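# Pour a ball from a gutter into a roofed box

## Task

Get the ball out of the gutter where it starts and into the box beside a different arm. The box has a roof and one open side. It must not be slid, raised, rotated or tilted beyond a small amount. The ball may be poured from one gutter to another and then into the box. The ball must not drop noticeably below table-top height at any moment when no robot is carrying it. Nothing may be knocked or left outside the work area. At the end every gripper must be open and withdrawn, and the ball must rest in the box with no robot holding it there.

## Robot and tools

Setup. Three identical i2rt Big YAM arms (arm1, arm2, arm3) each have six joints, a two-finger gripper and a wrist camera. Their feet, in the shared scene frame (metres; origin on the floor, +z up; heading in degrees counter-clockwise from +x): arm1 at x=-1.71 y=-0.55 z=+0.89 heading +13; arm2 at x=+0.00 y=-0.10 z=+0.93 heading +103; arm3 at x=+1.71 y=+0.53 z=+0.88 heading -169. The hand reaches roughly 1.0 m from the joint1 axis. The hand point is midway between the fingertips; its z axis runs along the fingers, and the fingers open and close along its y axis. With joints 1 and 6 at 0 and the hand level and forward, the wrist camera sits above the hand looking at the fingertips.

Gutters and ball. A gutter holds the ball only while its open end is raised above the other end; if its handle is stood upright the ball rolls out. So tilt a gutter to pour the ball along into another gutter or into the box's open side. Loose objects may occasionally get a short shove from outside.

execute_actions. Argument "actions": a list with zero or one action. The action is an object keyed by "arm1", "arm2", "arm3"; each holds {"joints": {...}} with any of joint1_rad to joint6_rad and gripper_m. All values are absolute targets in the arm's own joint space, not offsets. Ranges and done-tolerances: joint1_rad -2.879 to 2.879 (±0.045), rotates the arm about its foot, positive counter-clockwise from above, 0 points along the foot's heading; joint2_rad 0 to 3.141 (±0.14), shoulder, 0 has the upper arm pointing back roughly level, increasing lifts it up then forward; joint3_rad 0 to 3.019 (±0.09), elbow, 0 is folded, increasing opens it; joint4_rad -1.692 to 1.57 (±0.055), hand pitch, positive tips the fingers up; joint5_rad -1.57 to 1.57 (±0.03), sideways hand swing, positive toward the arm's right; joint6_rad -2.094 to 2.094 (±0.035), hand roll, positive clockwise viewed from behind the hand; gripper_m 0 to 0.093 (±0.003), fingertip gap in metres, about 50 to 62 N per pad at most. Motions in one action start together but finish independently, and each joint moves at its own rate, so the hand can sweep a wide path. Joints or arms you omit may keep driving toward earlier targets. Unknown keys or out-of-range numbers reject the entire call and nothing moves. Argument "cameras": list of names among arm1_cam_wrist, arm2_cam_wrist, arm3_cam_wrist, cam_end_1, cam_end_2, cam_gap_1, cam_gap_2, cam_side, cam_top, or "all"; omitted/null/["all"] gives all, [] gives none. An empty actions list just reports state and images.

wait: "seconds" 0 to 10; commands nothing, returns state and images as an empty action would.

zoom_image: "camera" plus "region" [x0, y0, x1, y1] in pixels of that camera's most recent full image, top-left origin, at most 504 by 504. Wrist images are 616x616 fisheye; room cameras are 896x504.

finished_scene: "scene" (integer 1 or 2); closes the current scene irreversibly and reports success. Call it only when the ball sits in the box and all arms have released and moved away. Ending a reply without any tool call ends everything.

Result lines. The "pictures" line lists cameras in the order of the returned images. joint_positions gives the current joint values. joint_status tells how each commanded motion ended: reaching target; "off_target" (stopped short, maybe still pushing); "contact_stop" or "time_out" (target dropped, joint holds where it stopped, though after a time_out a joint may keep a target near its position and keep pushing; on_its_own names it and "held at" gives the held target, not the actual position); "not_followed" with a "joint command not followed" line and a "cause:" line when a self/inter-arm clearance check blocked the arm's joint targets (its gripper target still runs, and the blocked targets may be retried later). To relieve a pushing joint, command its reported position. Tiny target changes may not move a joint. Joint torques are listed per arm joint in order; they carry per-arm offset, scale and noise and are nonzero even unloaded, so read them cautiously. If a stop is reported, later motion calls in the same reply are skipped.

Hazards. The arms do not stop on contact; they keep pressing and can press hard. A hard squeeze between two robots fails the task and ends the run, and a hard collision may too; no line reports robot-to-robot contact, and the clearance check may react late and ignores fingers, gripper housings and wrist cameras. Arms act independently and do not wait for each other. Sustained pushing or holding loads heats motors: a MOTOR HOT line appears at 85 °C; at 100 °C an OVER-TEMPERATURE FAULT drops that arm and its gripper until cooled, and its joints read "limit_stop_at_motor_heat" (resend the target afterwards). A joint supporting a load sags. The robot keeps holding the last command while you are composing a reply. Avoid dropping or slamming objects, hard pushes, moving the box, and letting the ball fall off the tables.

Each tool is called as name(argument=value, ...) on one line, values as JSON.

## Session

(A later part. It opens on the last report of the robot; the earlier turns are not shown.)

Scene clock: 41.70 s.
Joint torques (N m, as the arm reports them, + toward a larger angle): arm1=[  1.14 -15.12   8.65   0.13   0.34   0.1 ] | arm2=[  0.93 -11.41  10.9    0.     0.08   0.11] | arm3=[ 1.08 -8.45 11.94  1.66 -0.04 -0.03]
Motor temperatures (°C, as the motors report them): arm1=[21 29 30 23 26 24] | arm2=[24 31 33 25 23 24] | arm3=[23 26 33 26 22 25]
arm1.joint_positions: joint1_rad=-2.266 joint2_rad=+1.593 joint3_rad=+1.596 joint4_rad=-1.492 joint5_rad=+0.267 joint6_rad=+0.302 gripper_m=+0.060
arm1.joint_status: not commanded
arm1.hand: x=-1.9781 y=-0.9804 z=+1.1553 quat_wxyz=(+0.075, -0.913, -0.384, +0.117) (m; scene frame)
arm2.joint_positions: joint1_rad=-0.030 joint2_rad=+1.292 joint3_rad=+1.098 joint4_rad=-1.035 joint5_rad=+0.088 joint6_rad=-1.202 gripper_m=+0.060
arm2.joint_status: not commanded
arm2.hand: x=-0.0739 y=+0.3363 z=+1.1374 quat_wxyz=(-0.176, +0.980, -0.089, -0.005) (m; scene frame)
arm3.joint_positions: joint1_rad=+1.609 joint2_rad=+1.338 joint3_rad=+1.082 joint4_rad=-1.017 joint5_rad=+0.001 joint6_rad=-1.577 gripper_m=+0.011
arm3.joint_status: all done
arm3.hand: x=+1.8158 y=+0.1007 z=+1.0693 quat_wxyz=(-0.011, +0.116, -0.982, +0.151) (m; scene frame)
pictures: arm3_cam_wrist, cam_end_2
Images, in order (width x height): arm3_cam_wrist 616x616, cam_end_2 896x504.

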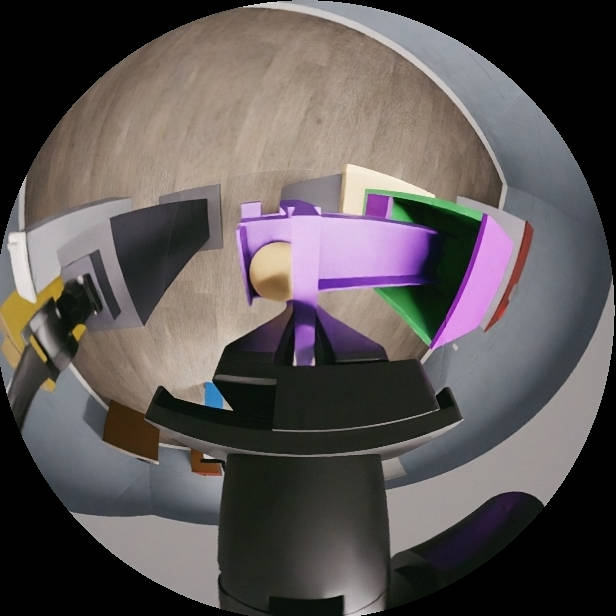

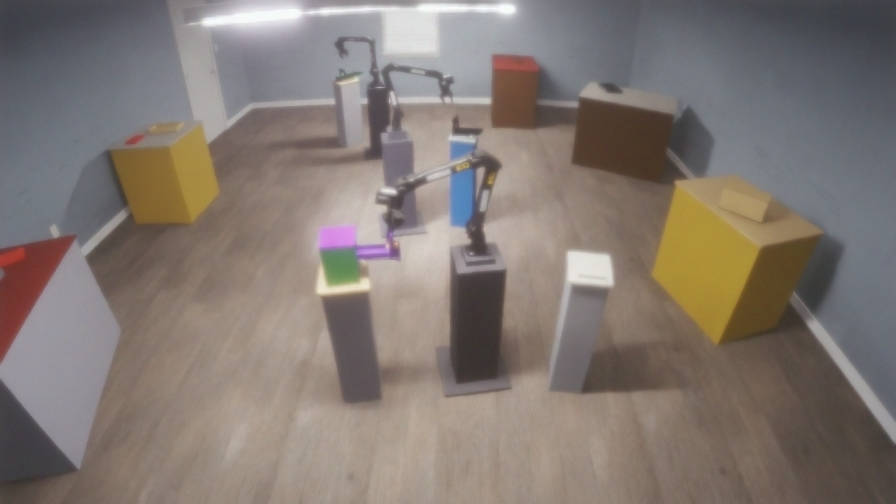

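execute_actions(actions=[{"arm3":{"joints":{"joint2_rad":1.42,"joint3_rad":1.36,"joint4_rad":-1.19}}}], cameras=["arm3_cam_wrist"])

execute_actions(actions=[{"arm3":{"joints":{"joint3_rad":1.44,"joint4_rad":-1.42}}}], cameras=["arm3_cam_wrist"])

wait(seconds=2)

Scene clock: 42.90 s.
Joint torques (N m, as the arm reports them, + toward a larger angle): arm1=[  1.03 -15.08   8.68   0.16   0.34   0.11] | arm2=[  1.34 -10.78  10.96   0.02   0.07   0.11] | arm3=[ 1.08 -9.21 12.38  1.2  -0.04 -0.03]
Motor temperatures (°C, as the motors report them): arm1=[21 29 30 23 26 24] | arm2=[24 31 33 25 23 24] | arm3=[23 26 33 26 22 25]
arm1.joint_positions: joint1_rad=-2.266 joint2_rad=+1.593 joint3_rad=+1.596 joint4_rad=-1.492 joint5_rad=+0.267 joint6_rad=+0.302 gripper_m=+0.060
arm1.joint_status: not commanded
arm1.hand: x=-1.9781 y=-0.9804 z=+1.1553 quat_wxyz=(+0.075, -0.913, -0.384, +0.117) (m; scene frame)
arm2.joint_positions: joint1_rad=-0.030 joint2_rad=+1.292 joint3_rad=+1.098 joint4_rad=-1.035 joint5_rad=+0.088 joint6_rad=-1.202 gripper_m=+0.060
arm2.joint_status: not commanded
arm2.hand: x=-0.0739 y=+0.3363 z=+1.1374 quat_wxyz=(-0.176, +0.980, -0.089, -0.005) (m; scene frame)
arm3.joint_positions: joint1_rad=+1.609 joint2_rad=+1.440 joint3_rad=+1.297 joint4_rad=-1.188 joint5_rad=+0.001 joint6_rad=-1.577 gripper_m=+0.011
arm3.joint_status: all done
arm3.hand: x=+1.8238 y=+0.0679 z=+1.1083 quat_wxyz=(-0.007, +0.116, -0.986, +0.122) (m; scene frame)
pictures: arm3_cam_wrist
Images, in order (width x height): arm3_cam_wrist 616x616.

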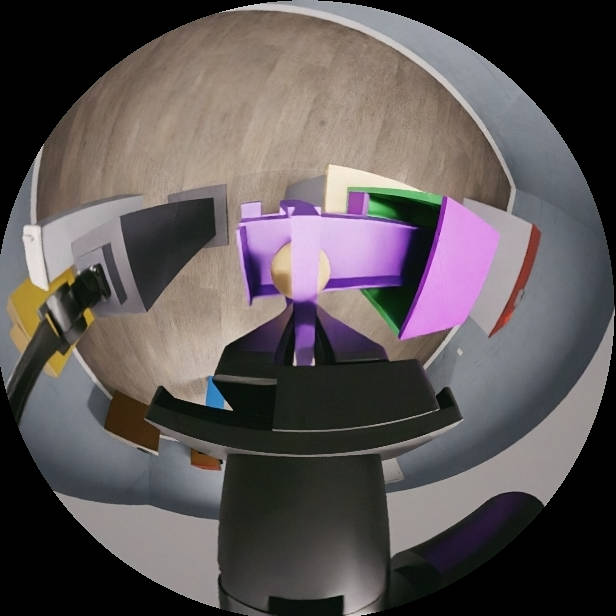

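Scene clock: 43.83 s.
Joint torques (N m, as the arm reports them, + toward a larger angle): arm1=[  1.27 -15.     8.6    0.15   0.35   0.1 ] | arm2=[  1.17 -10.47  11.02   0.1    0.05   0.12] | arm3=[ 1.09 -9.37 12.24  0.87 -0.05 -0.04]
Motor temperatures (°C, as the motors report them): arm1=[21 29 30 23 26 24] | arm2=[24 31 33 25 23 24] | arm3=[23 26 34 26 22 25]
arm1.joint_positions: joint1_rad=-2.266 joint2_rad=+1.593 joint3_rad=+1.596 joint4_rad=-1.492 joint5_rad=+0.267 joint6_rad=+0.302 gripper_m=+0.060
arm1.joint_status: not commanded
arm1.hand: x=-1.9781 y=-0.9804 z=+1.1553 quat_wxyz=(+0.075, -0.913, -0.384, +0.117) (m; scene frame)
arm2.joint_positions: joint1_rad=-0.030 joint2_rad=+1.292 joint3_rad=+1.098 joint4_rad=-1.035 joint5_rad=+0.088 joint6_rad=-1.202 gripper_m=+0.060
arm2.joint_status: not commanded
arm2.hand: x=-0.0739 y=+0.3363 z=+1.1374 quat_wxyz=(-0.176, +0.980, -0.089, -0.005) (m; scene frame)
arm3.joint_positions: joint1_rad=+1.609 joint2_rad=+1.438 joint3_rad=+1.379 joint4_rad=-1.416 joint5_rad=+0.001 joint6_rad=-1.577 gripper_m=+0.011
arm3.joint_status: all done
arm3.hand: x=+1.8168 y=+0.0997 z=+1.1341 quat_wxyz=(+0.001, +0.117, -0.992, +0.051) (m; scene frame)
pictures: arm3_cam_wrist
Images, in order (width x height): arm3_cam_wrist 616x616.

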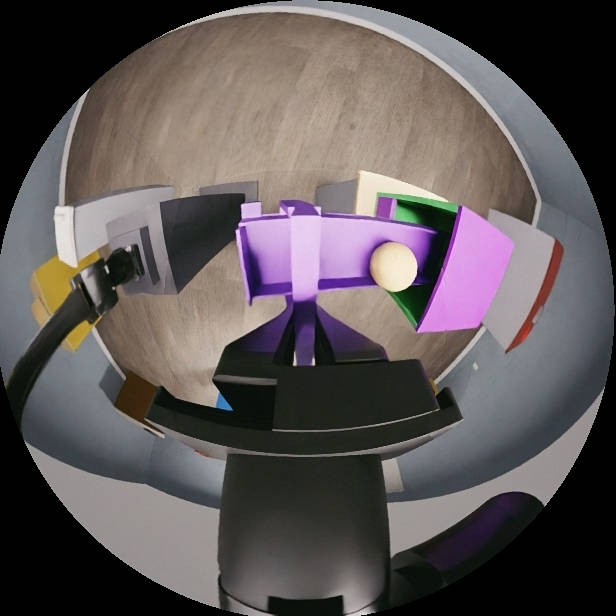

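Scene clock: 45.83 s.
Joint torques (N m, as the arm reports them, + toward a larger angle): arm1=[  1.33 -15.     8.65   0.18   0.34   0.11] | arm2=[  0.87 -10.94  10.76  -0.04   0.11   0.13] | arm3=[ 1.05 -9.23 12.18  0.93 -0.05 -0.05]
Motor temperatures (°C, as the motors report them): arm1=[21 29 30 23 26 24] | arm2=[24 30 32 24 23 24] | arm3=[23 26 34 26 22 25]
arm1.joint_positions: joint1_rad=-2.266 joint2_rad=+1.593 joint3_rad=+1.596 joint4_rad=-1.492 joint5_rad=+0.267 joint6_rad=+0.302 gripper_m=+0.060
arm1.joint_status: not commanded
arm1.hand: x=-1.9781 y=-0.9804 z=+1.1553 quat_wxyz=(+0.075, -0.913, -0.384, +0.117) (m; scene frame)
arm2.joint_positions: joint1_rad=-0.030 joint2_rad=+1.292 joint3_rad=+1.098 joint4_rad=-1.035 joint5_rad=+0.088 joint6_rad=-1.202 gripper_m=+0.060
arm2.joint_status: not commanded
arm2.hand: x=-0.0739 y=+0.3363 z=+1.1374 quat_wxyz=(-0.176, +0.980, -0.089, -0.005) (m; scene frame)
arm3.joint_positions: joint1_rad=+1.609 joint2_rad=+1.438 joint3_rad=+1.379 joint4_rad=-1.417 joint5_rad=+0.001 joint6_rad=-1.577 gripper_m=+0.011
arm3.joint_status: all done
arm3.hand: x=+1.8167 y=+0.0999 z=+1.1341 quat_wxyz=(+0.001, +0.117, -0.992, +0.050) (m; scene frame)
wait: 2.00 s; at rest by 0.67 s
pictures: arm1_cam_wrist, arm2_cam_wrist, arm3_cam_wrist, cam_end_1, cam_end_2, cam_gap_1, cam_gap_2, cam_side, cam_top
Images, in order (width x height): arm1_cam_wrist 616x616, arm2_cam_wrist 616x616, arm3_cam_wrist 616x616, cam_end_1 896x504, cam_end_2 896x504, cam_gap_1 896x504, cam_gap_2 896x504, cam_side 896x504, cam_top 896x504.

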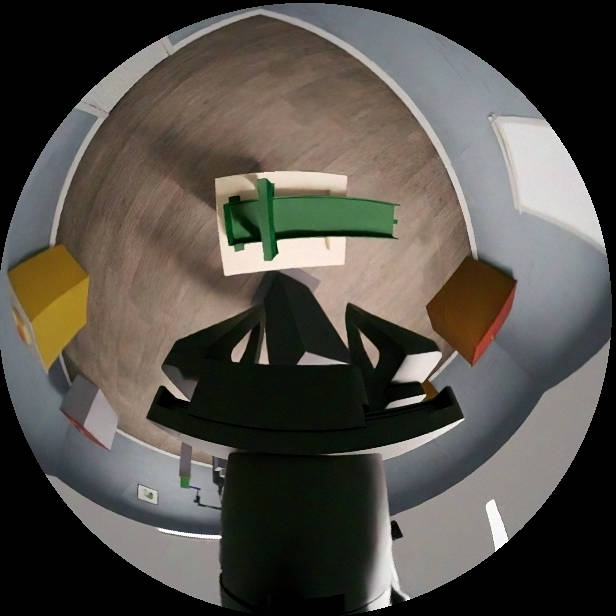

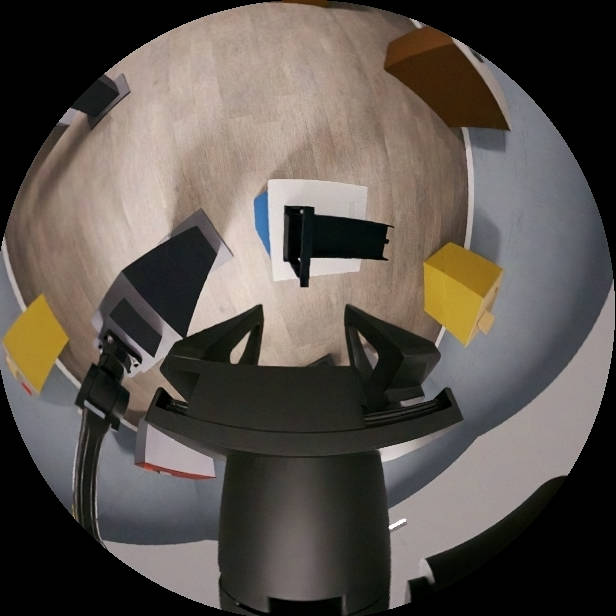

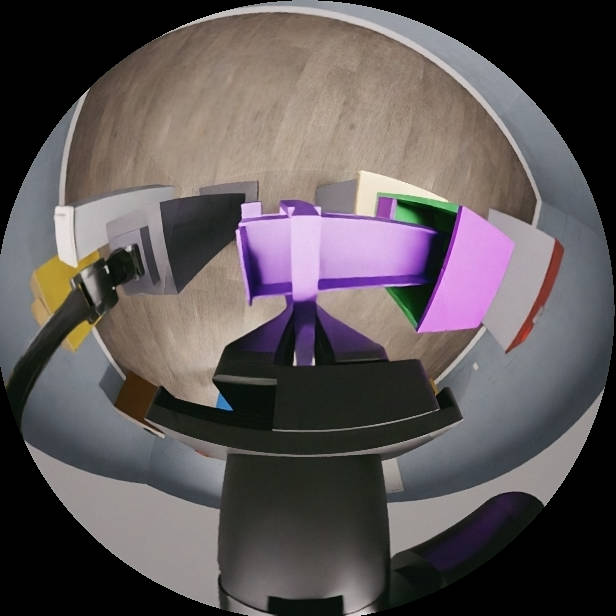

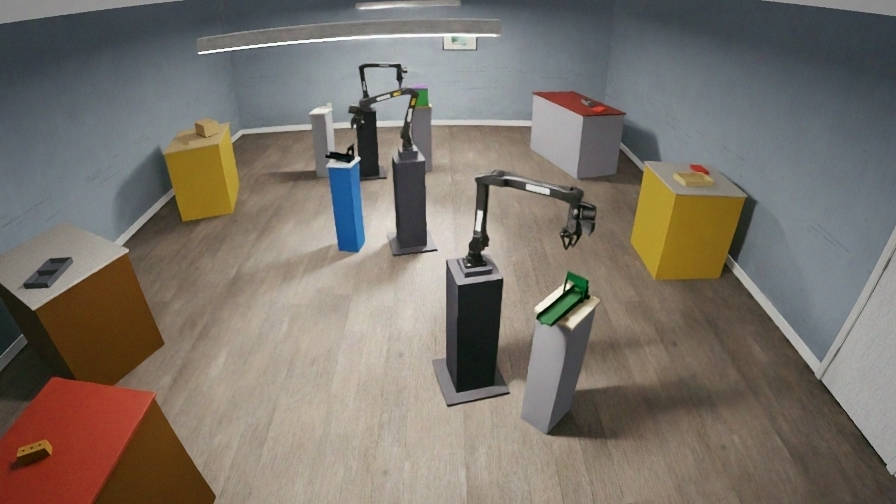

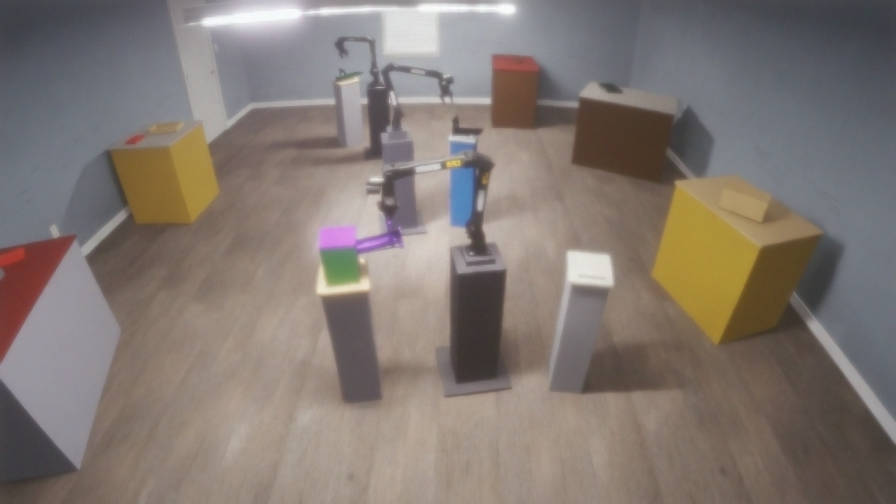

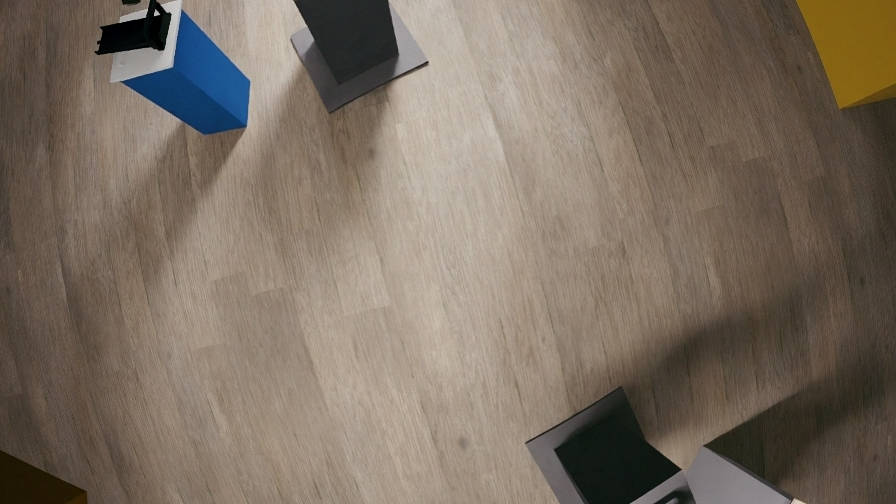

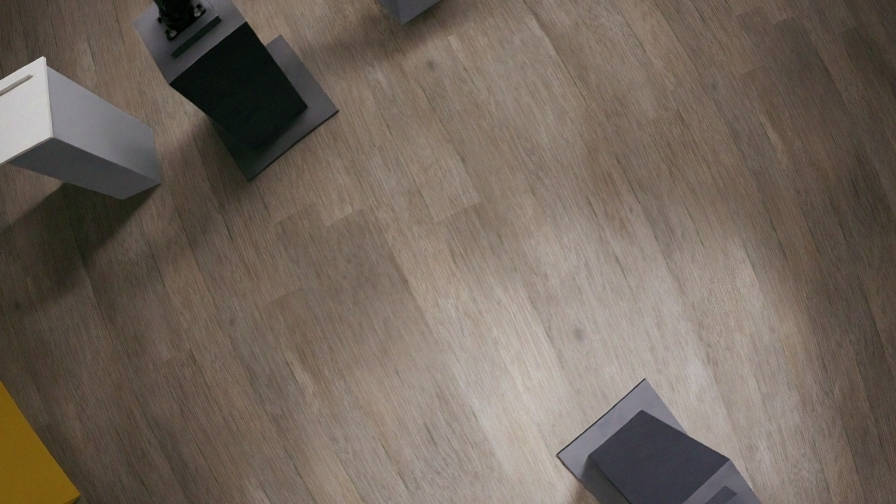

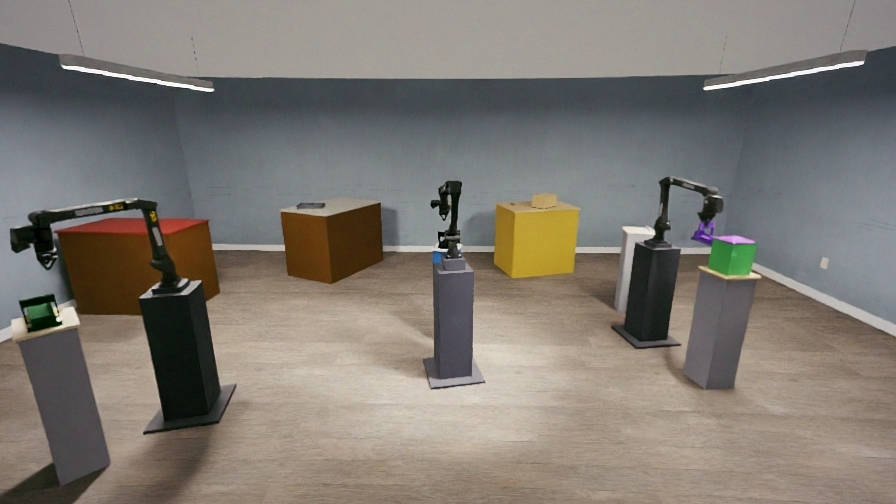

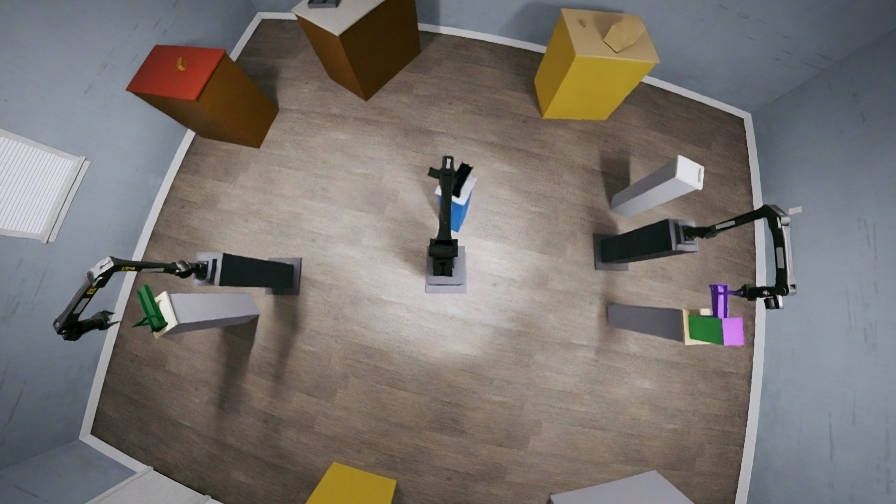

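execute_actions(actions=[{"arm3":{"joints":{"joint2_rad":1.10,"joint3_rad":1.07}}}], cameras=["arm3_cam_wrist","cam_end_2"])

Scene clock: 47.33 s.
Joint torques (N m, as the arm reports them, + toward a larger angle): arm1=[  1.15 -14.99   8.63   0.18   0.35   0.11] | arm2=[  0.48 -10.86  10.91  -0.04   0.06   0.08] | arm3=[ 1.08 -3.95  8.81  1.18 -0.04 -0.05]
Motor temperatures (°C, as the motors report them): arm1=[21 29 30 23 26 24] | arm2=[24 30 32 24 23 24] | arm3=[23 26 34 26 22 25]
arm1.joint_positions: joint1_rad=-2.266 joint2_rad=+1.593 joint3_rad=+1.596 joint4_rad=-1.492 joint5_rad=+0.267 joint6_rad=+0.302 gripper_m=+0.060
arm1.joint_status: not commanded
arm1.hand: x=-1.9781 y=-0.9804 z=+1.1553 quat_wxyz=(+0.075, -0.913, -0.384, +0.117) (m; scene frame)
arm2.joint_positions: joint1_rad=-0.030 joint2_rad=+1.292 joint3_rad=+1.098 joint4_rad=-1.035 joint5_rad=+0.088 joint6_rad=-1.202 gripper_m=+0.060
arm2.joint_status: not commanded
arm2.hand: x=-0.0739 y=+0.3363 z=+1.1374 quat_wxyz=(-0.176, +0.980, -0.089, -0.005) (m; scene frame)
arm3.joint_positions: joint1_rad=+1.609 joint2_rad=+1.107 joint3_rad=+1.057 joint4_rad=-1.423 joint5_rad=+0.001 joint6_rad=-1.577 gripper_m=+0.011
arm3.joint_status: all done
arm3.hand: x=+1.7885 y=+0.2215 z=+1.1219 quat_wxyz=(+0.000, +0.117, -0.992, +0.052) (m; scene frame)
pictures: arm3_cam_wrist, cam_end_2
Images, in order (width x height): arm3_cam_wrist 616x616, cam_end_2 896x504.

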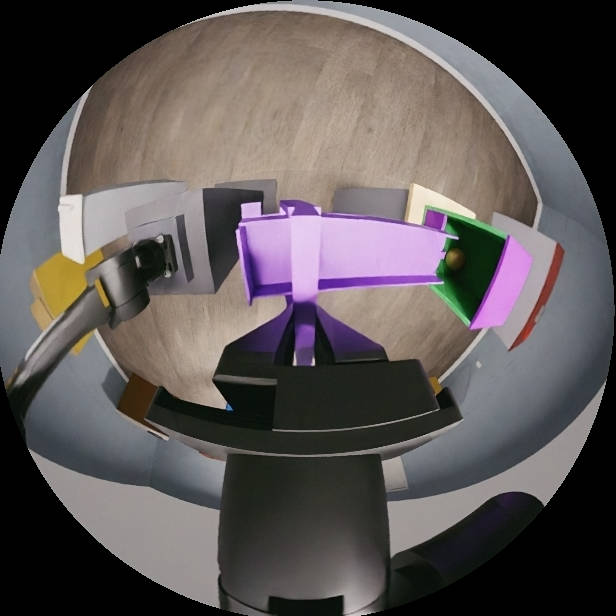

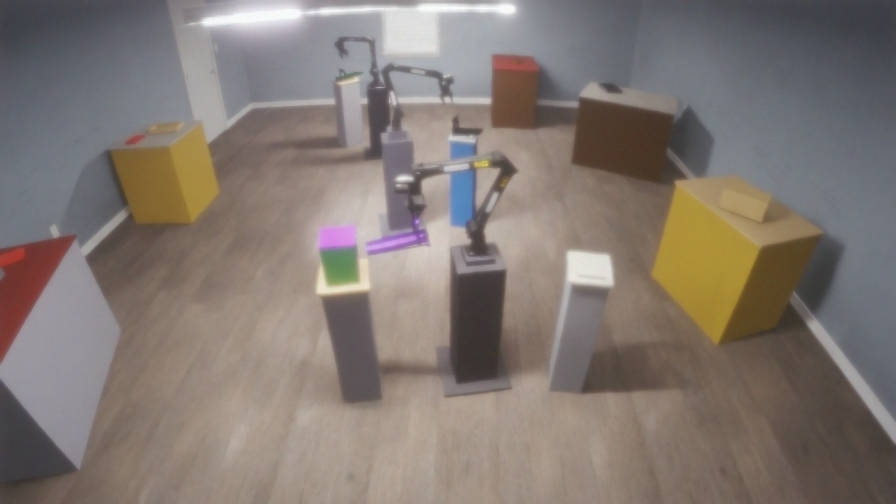

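execute_actions(actions=[{"arm3":{"joints":{"joint1_rad":0.9}}}], cameras=[])

execute_actions(actions=[{"arm3":{"joints":{"joint1_rad":-1.715,"joint2_rad":1.75,"joint3_rad":1.70,"joint4_rad":-1.4,"joint5_rad":0.28,"joint6_rad":0.245}}}], cameras=[])

execute_actions(actions=[{"arm3":{"joints":{"joint2_rad":1.905,"joint4_rad":-1.336}}}], cameras=["arm3_cam_wrist","cam_end_2"])

Scene clock: 48.83 s.
Joint torques (N m, as the arm reports them, + toward a larger angle): arm1=[  1.07 -15.19   8.7    0.17   0.34   0.11] | arm2=[  0.98 -10.53  11.07  -0.06   0.09   0.09] | arm3=[ 0.37 -3.93  8.78  1.19 -0.06 -0.04]
Motor temperatures (°C, as the motors report them): arm1=[21 29 30 23 26 24] | arm2=[24 30 32 24 23 24] | arm3=[23 26 34 26 22 25]
arm1.joint_positions: joint1_rad=-2.266 joint2_rad=+1.593 joint3_rad=+1.596 joint4_rad=-1.492 joint5_rad=+0.267 joint6_rad=+0.302 gripper_m=+0.060
arm1.joint_status: not commanded
arm1.hand: x=-1.9781 y=-0.9804 z=+1.1553 quat_wxyz=(+0.075, -0.913, -0.384, +0.117) (m; scene frame)
arm2.joint_positions: joint1_rad=-0.030 joint2_rad=+1.292 joint3_rad=+1.098 joint4_rad=-1.035 joint5_rad=+0.088 joint6_rad=-1.202 gripper_m=+0.060
arm2.joint_status: not commanded
arm2.hand: x=-0.0739 y=+0.3363 z=+1.1374 quat_wxyz=(-0.176, +0.980, -0.089, -0.005) (m; scene frame)
arm3.joint_positions: joint1_rad=+0.906 joint2_rad=+1.107 joint3_rad=+1.057 joint4_rad=-1.423 joint5_rad=+0.001 joint6_rad=-1.577 gripper_m=+0.011
arm3.joint_status: all done
arm3.hand: x=+1.5710 y=+0.2490 z=+1.1239 quat_wxyz=(+0.016, -0.232, -0.971, +0.052) (m; scene frame)
pictures: none
No camera images: the call's "cameras" was empty. Leave "cameras" out to get every camera's image.

Scene clock: 51.20 s.
Joint torques (N m, as the arm reports them, + toward a larger angle): arm1=[  1.14 -15.25   8.62   0.17   0.34   0.1 ] | arm2=[  0.83 -10.71  10.89   0.04   0.06   0.1 ] | arm3=[  1.78 -14.86  11.52   0.75   0.34   0.19]
Motor temperatures (°C, as the motors report them): arm1=[21 29 30 23 26 24] | arm2=[24 30 32 24 23 24] | arm3=[23 26 34 26 22 25]
arm1.joint_positions: joint1_rad=-2.266 joint2_rad=+1.593 joint3_rad=+1.596 joint4_rad=-1.492 joint5_rad=+0.267 joint6_rad=+0.302 gripper_m=+0.060
arm1.joint_status: not commanded
arm1.hand: x=-1.9781 y=-0.9804 z=+1.1553 quat_wxyz=(+0.075, -0.913, -0.384, +0.117) (m; scene frame)
arm2.joint_positions: joint1_rad=-0.030 joint2_rad=+1.292 joint3_rad=+1.098 joint4_rad=-1.035 joint5_rad=+0.088 joint6_rad=-1.202 gripper_m=+0.060
arm2.joint_status: not commanded
arm2.hand: x=-0.0739 y=+0.3363 z=+1.1374 quat_wxyz=(-0.176, +0.980, -0.089, -0.005) (m; scene frame)
arm3.joint_positions: joint1_rad=-1.727 joint2_rad=+1.781 joint3_rad=+1.647 joint4_rad=-1.394 joint5_rad=+0.278 joint6_rad=+0.231 gripper_m=+0.011
arm3.joint_status: all done
arm3.hand: x=+1.7460 y=+1.0890 z=+1.0765 quat_wxyz=(+0.117, -0.626, +0.768, -0.067) (m; scene frame)
pictures: none
No camera images: the call's "cameras" was empty. Leave "cameras" out to get every camera's image.

Scene clock: 52.17 s.
Joint torques (N m, as the arm reports them, + toward a larger angle): arm1=[  1.18 -15.08   8.66   0.19   0.34   0.11] | arm2=[  0.86 -10.7   11.1    0.03   0.11   0.11] | arm3=[  1.74 -15.73  10.49   1.13   0.33   0.17]
Motor temperatures (°C, as the motors report them): arm1=[21 29 30 23 26 24] | arm2=[24 30 32 24 23 24] | arm3=[23 26 34 26 22 25]
arm1.joint_positions: joint1_rad=-2.266 joint2_rad=+1.593 joint3_rad=+1.596 joint4_rad=-1.492 joint5_rad=+0.267 joint6_rad=+0.302 gripper_m=+0.060
arm1.joint_status: not commanded
arm1.hand: x=-1.9781 y=-0.9804 z=+1.1553 quat_wxyz=(+0.075, -0.913, -0.384, +0.117) (m; scene frame)
arm2.joint_positions: joint1_rad=-0.030 joint2_rad=+1.292 joint3_rad=+1.098 joint4_rad=-1.035 joint5_rad=+0.088 joint6_rad=-1.202 gripper_m=+0.060
arm2.joint_status: not commanded
arm2.hand: x=-0.0739 y=+0.3363 z=+1.1374 quat_wxyz=(-0.176, +0.980, -0.089, -0.005) (m; scene frame)
arm3.joint_positions: joint1_rad=-1.725 joint2_rad=+1.931 joint3_rad=+1.655 joint4_rad=-1.343 joint5_rad=+0.278 joint6_rad=+0.232 gripper_m=+0.011
arm3.joint_status: all done
arm3.hand: x=+1.7438 y=+1.1075 z=+0.9978 quat_wxyz=(+0.090, -0.631, +0.764, -0.103) (m; scene frame)
pictures: arm3_cam_wrist, cam_end_2
Images, in order (width x height): arm3_cam_wrist 616x616, cam_end_2 896x504.

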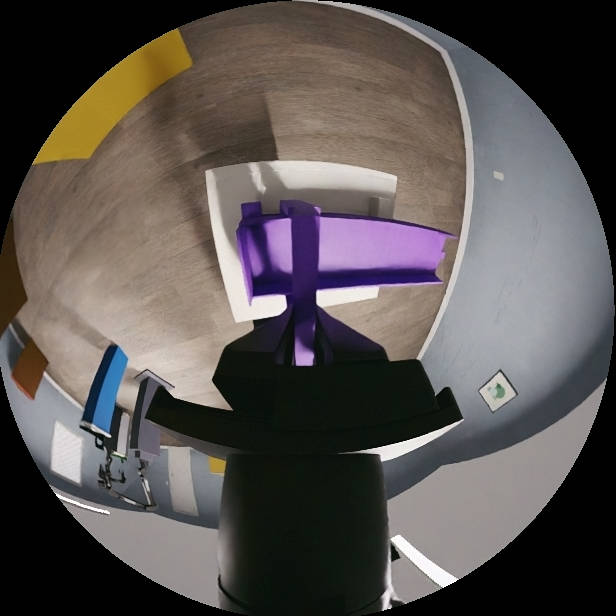

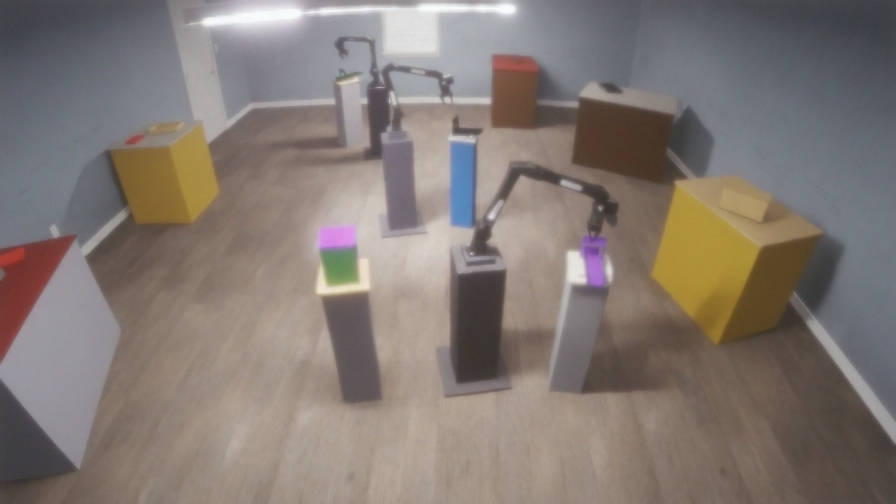

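execute_actions(actions=[{"arm3":{"joints":{"gripper_m":0.06}}}], cameras=[])

execute_actions(actions=[{"arm3":{"joints":{"joint2_rad":1.6,"joint4_rad":-1.5}}}], cameras=["arm3_cam_wrist","cam_end_2"])

Scene clock: 52.87 s.
Joint torques (N m, as the arm reports them, + toward a larger angle): arm1=[  1.26 -15.13   8.73   0.18   0.34   0.1 ] | arm2=[  0.63 -10.39  11.09   0.12   0.05   0.1 ] | arm3=[  1.74 -15.58  10.49   1.15   0.33   0.18]
Motor temperatures (°C, as the motors report them): arm1=[21 29 30 23 26 24] | arm2=[24 30 32 24 23 24] | arm3=[23 26 34 26 22 25]
arm1.joint_positions: joint1_rad=-2.266 joint2_rad=+1.593 joint3_rad=+1.596 joint4_rad=-1.492 joint5_rad=+0.267 joint6_rad=+0.302 gripper_m=+0.060
arm1.joint_status: not commanded
arm1.hand: x=-1.9781 y=-0.9804 z=+1.1553 quat_wxyz=(+0.075, -0.913, -0.384, +0.117) (m; scene frame)
arm2.joint_positions: joint1_rad=-0.030 joint2_rad=+1.292 joint3_rad=+1.098 joint4_rad=-1.035 joint5_rad=+0.088 joint6_rad=-1.202 gripper_m=+0.060
arm2.joint_status: not commanded
arm2.hand: x=-0.0739 y=+0.3363 z=+1.1374 quat_wxyz=(-0.176, +0.980, -0.089, -0.005) (m; scene frame)
arm3.joint_positions: joint1_rad=-1.725 joint2_rad=+1.927 joint3_rad=+1.655 joint4_rad=-1.343 joint5_rad=+0.278 joint6_rad=+0.232 gripper_m=+0.060
arm3.joint_status: all done
arm3.hand: x=+1.7438 y=+1.1076 z=+1.0003 quat_wxyz=(+0.091, -0.631, +0.764, -0.101) (m; scene frame)
pictures: none
No camera images: the call's "cameras" was empty. Leave "cameras" out to get every camera's image.

Scene clock: 54.30 s.
Joint torques (N m, as the arm reports them, + toward a larger angle): arm1=[  1.17 -15.14   8.65   0.19   0.35   0.12] | arm2=[  0.86 -10.7   11.02   0.03   0.06   0.1 ] | arm3=[  1.68 -11.47   9.92   0.97   0.34   0.17]
Motor temperatures (°C, as the motors report them): arm1=[21 29 30 23 26 24] | arm2=[24 29 32 24 23 24] | arm3=[23 27 34 26 22 25]
arm1.joint_positions: joint1_rad=-2.266 joint2_rad=+1.593 joint3_rad=+1.596 joint4_rad=-1.492 joint5_rad=+0.267 joint6_rad=+0.302 gripper_m=+0.060
arm1.joint_status: not commanded
arm1.hand: x=-1.9781 y=-0.9804 z=+1.1553 quat_wxyz=(+0.075, -0.913, -0.384, +0.117) (m; scene frame)
arm2.joint_positions: joint1_rad=-0.030 joint2_rad=+1.292 joint3_rad=+1.098 joint4_rad=-1.035 joint5_rad=+0.088 joint6_rad=-1.202 gripper_m=+0.060
arm2.joint_status: not commanded
arm2.hand: x=-0.0739 y=+0.3363 z=+1.1374 quat_wxyz=(-0.176, +0.980, -0.089, -0.005) (m; scene frame)
arm3.joint_positions: joint1_rad=-1.725 joint2_rad=+1.612 joint3_rad=+1.674 joint4_rad=-1.495 joint5_rad=+0.278 joint6_rad=+0.232 gripper_m=+0.060
arm3.joint_status: all done
arm3.hand: x=+1.7475 y=+1.0531 z=+1.1733 quat_wxyz=(+0.145, -0.620, +0.771, -0.029) (m; scene frame)
pictures: arm3_cam_wrist, cam_end_2
Images, in order (width x height): arm3_cam_wrist 616x616, cam_end_2 896x504.

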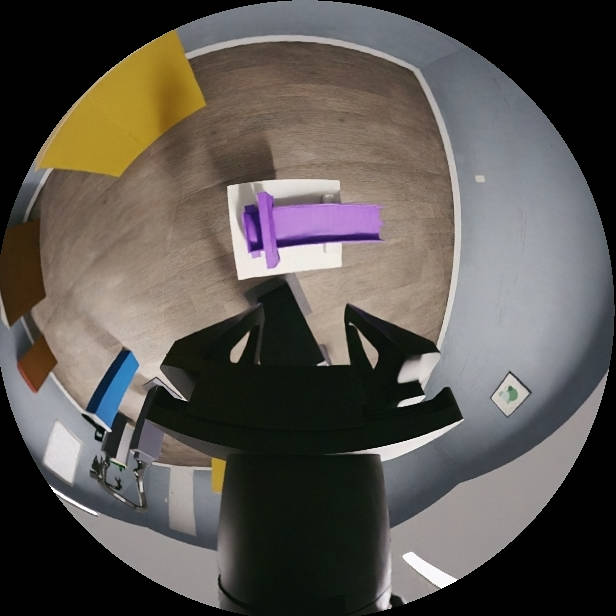

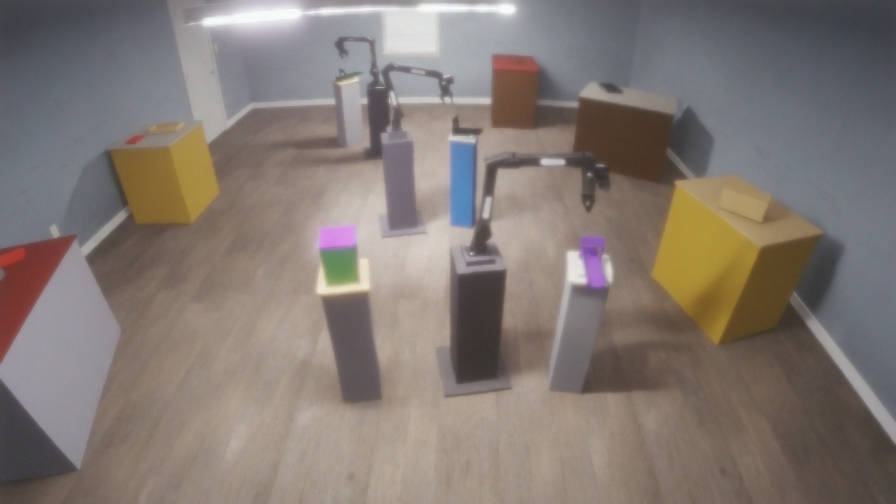

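finished_scene(scene=2)

The scene is finished: the task was done.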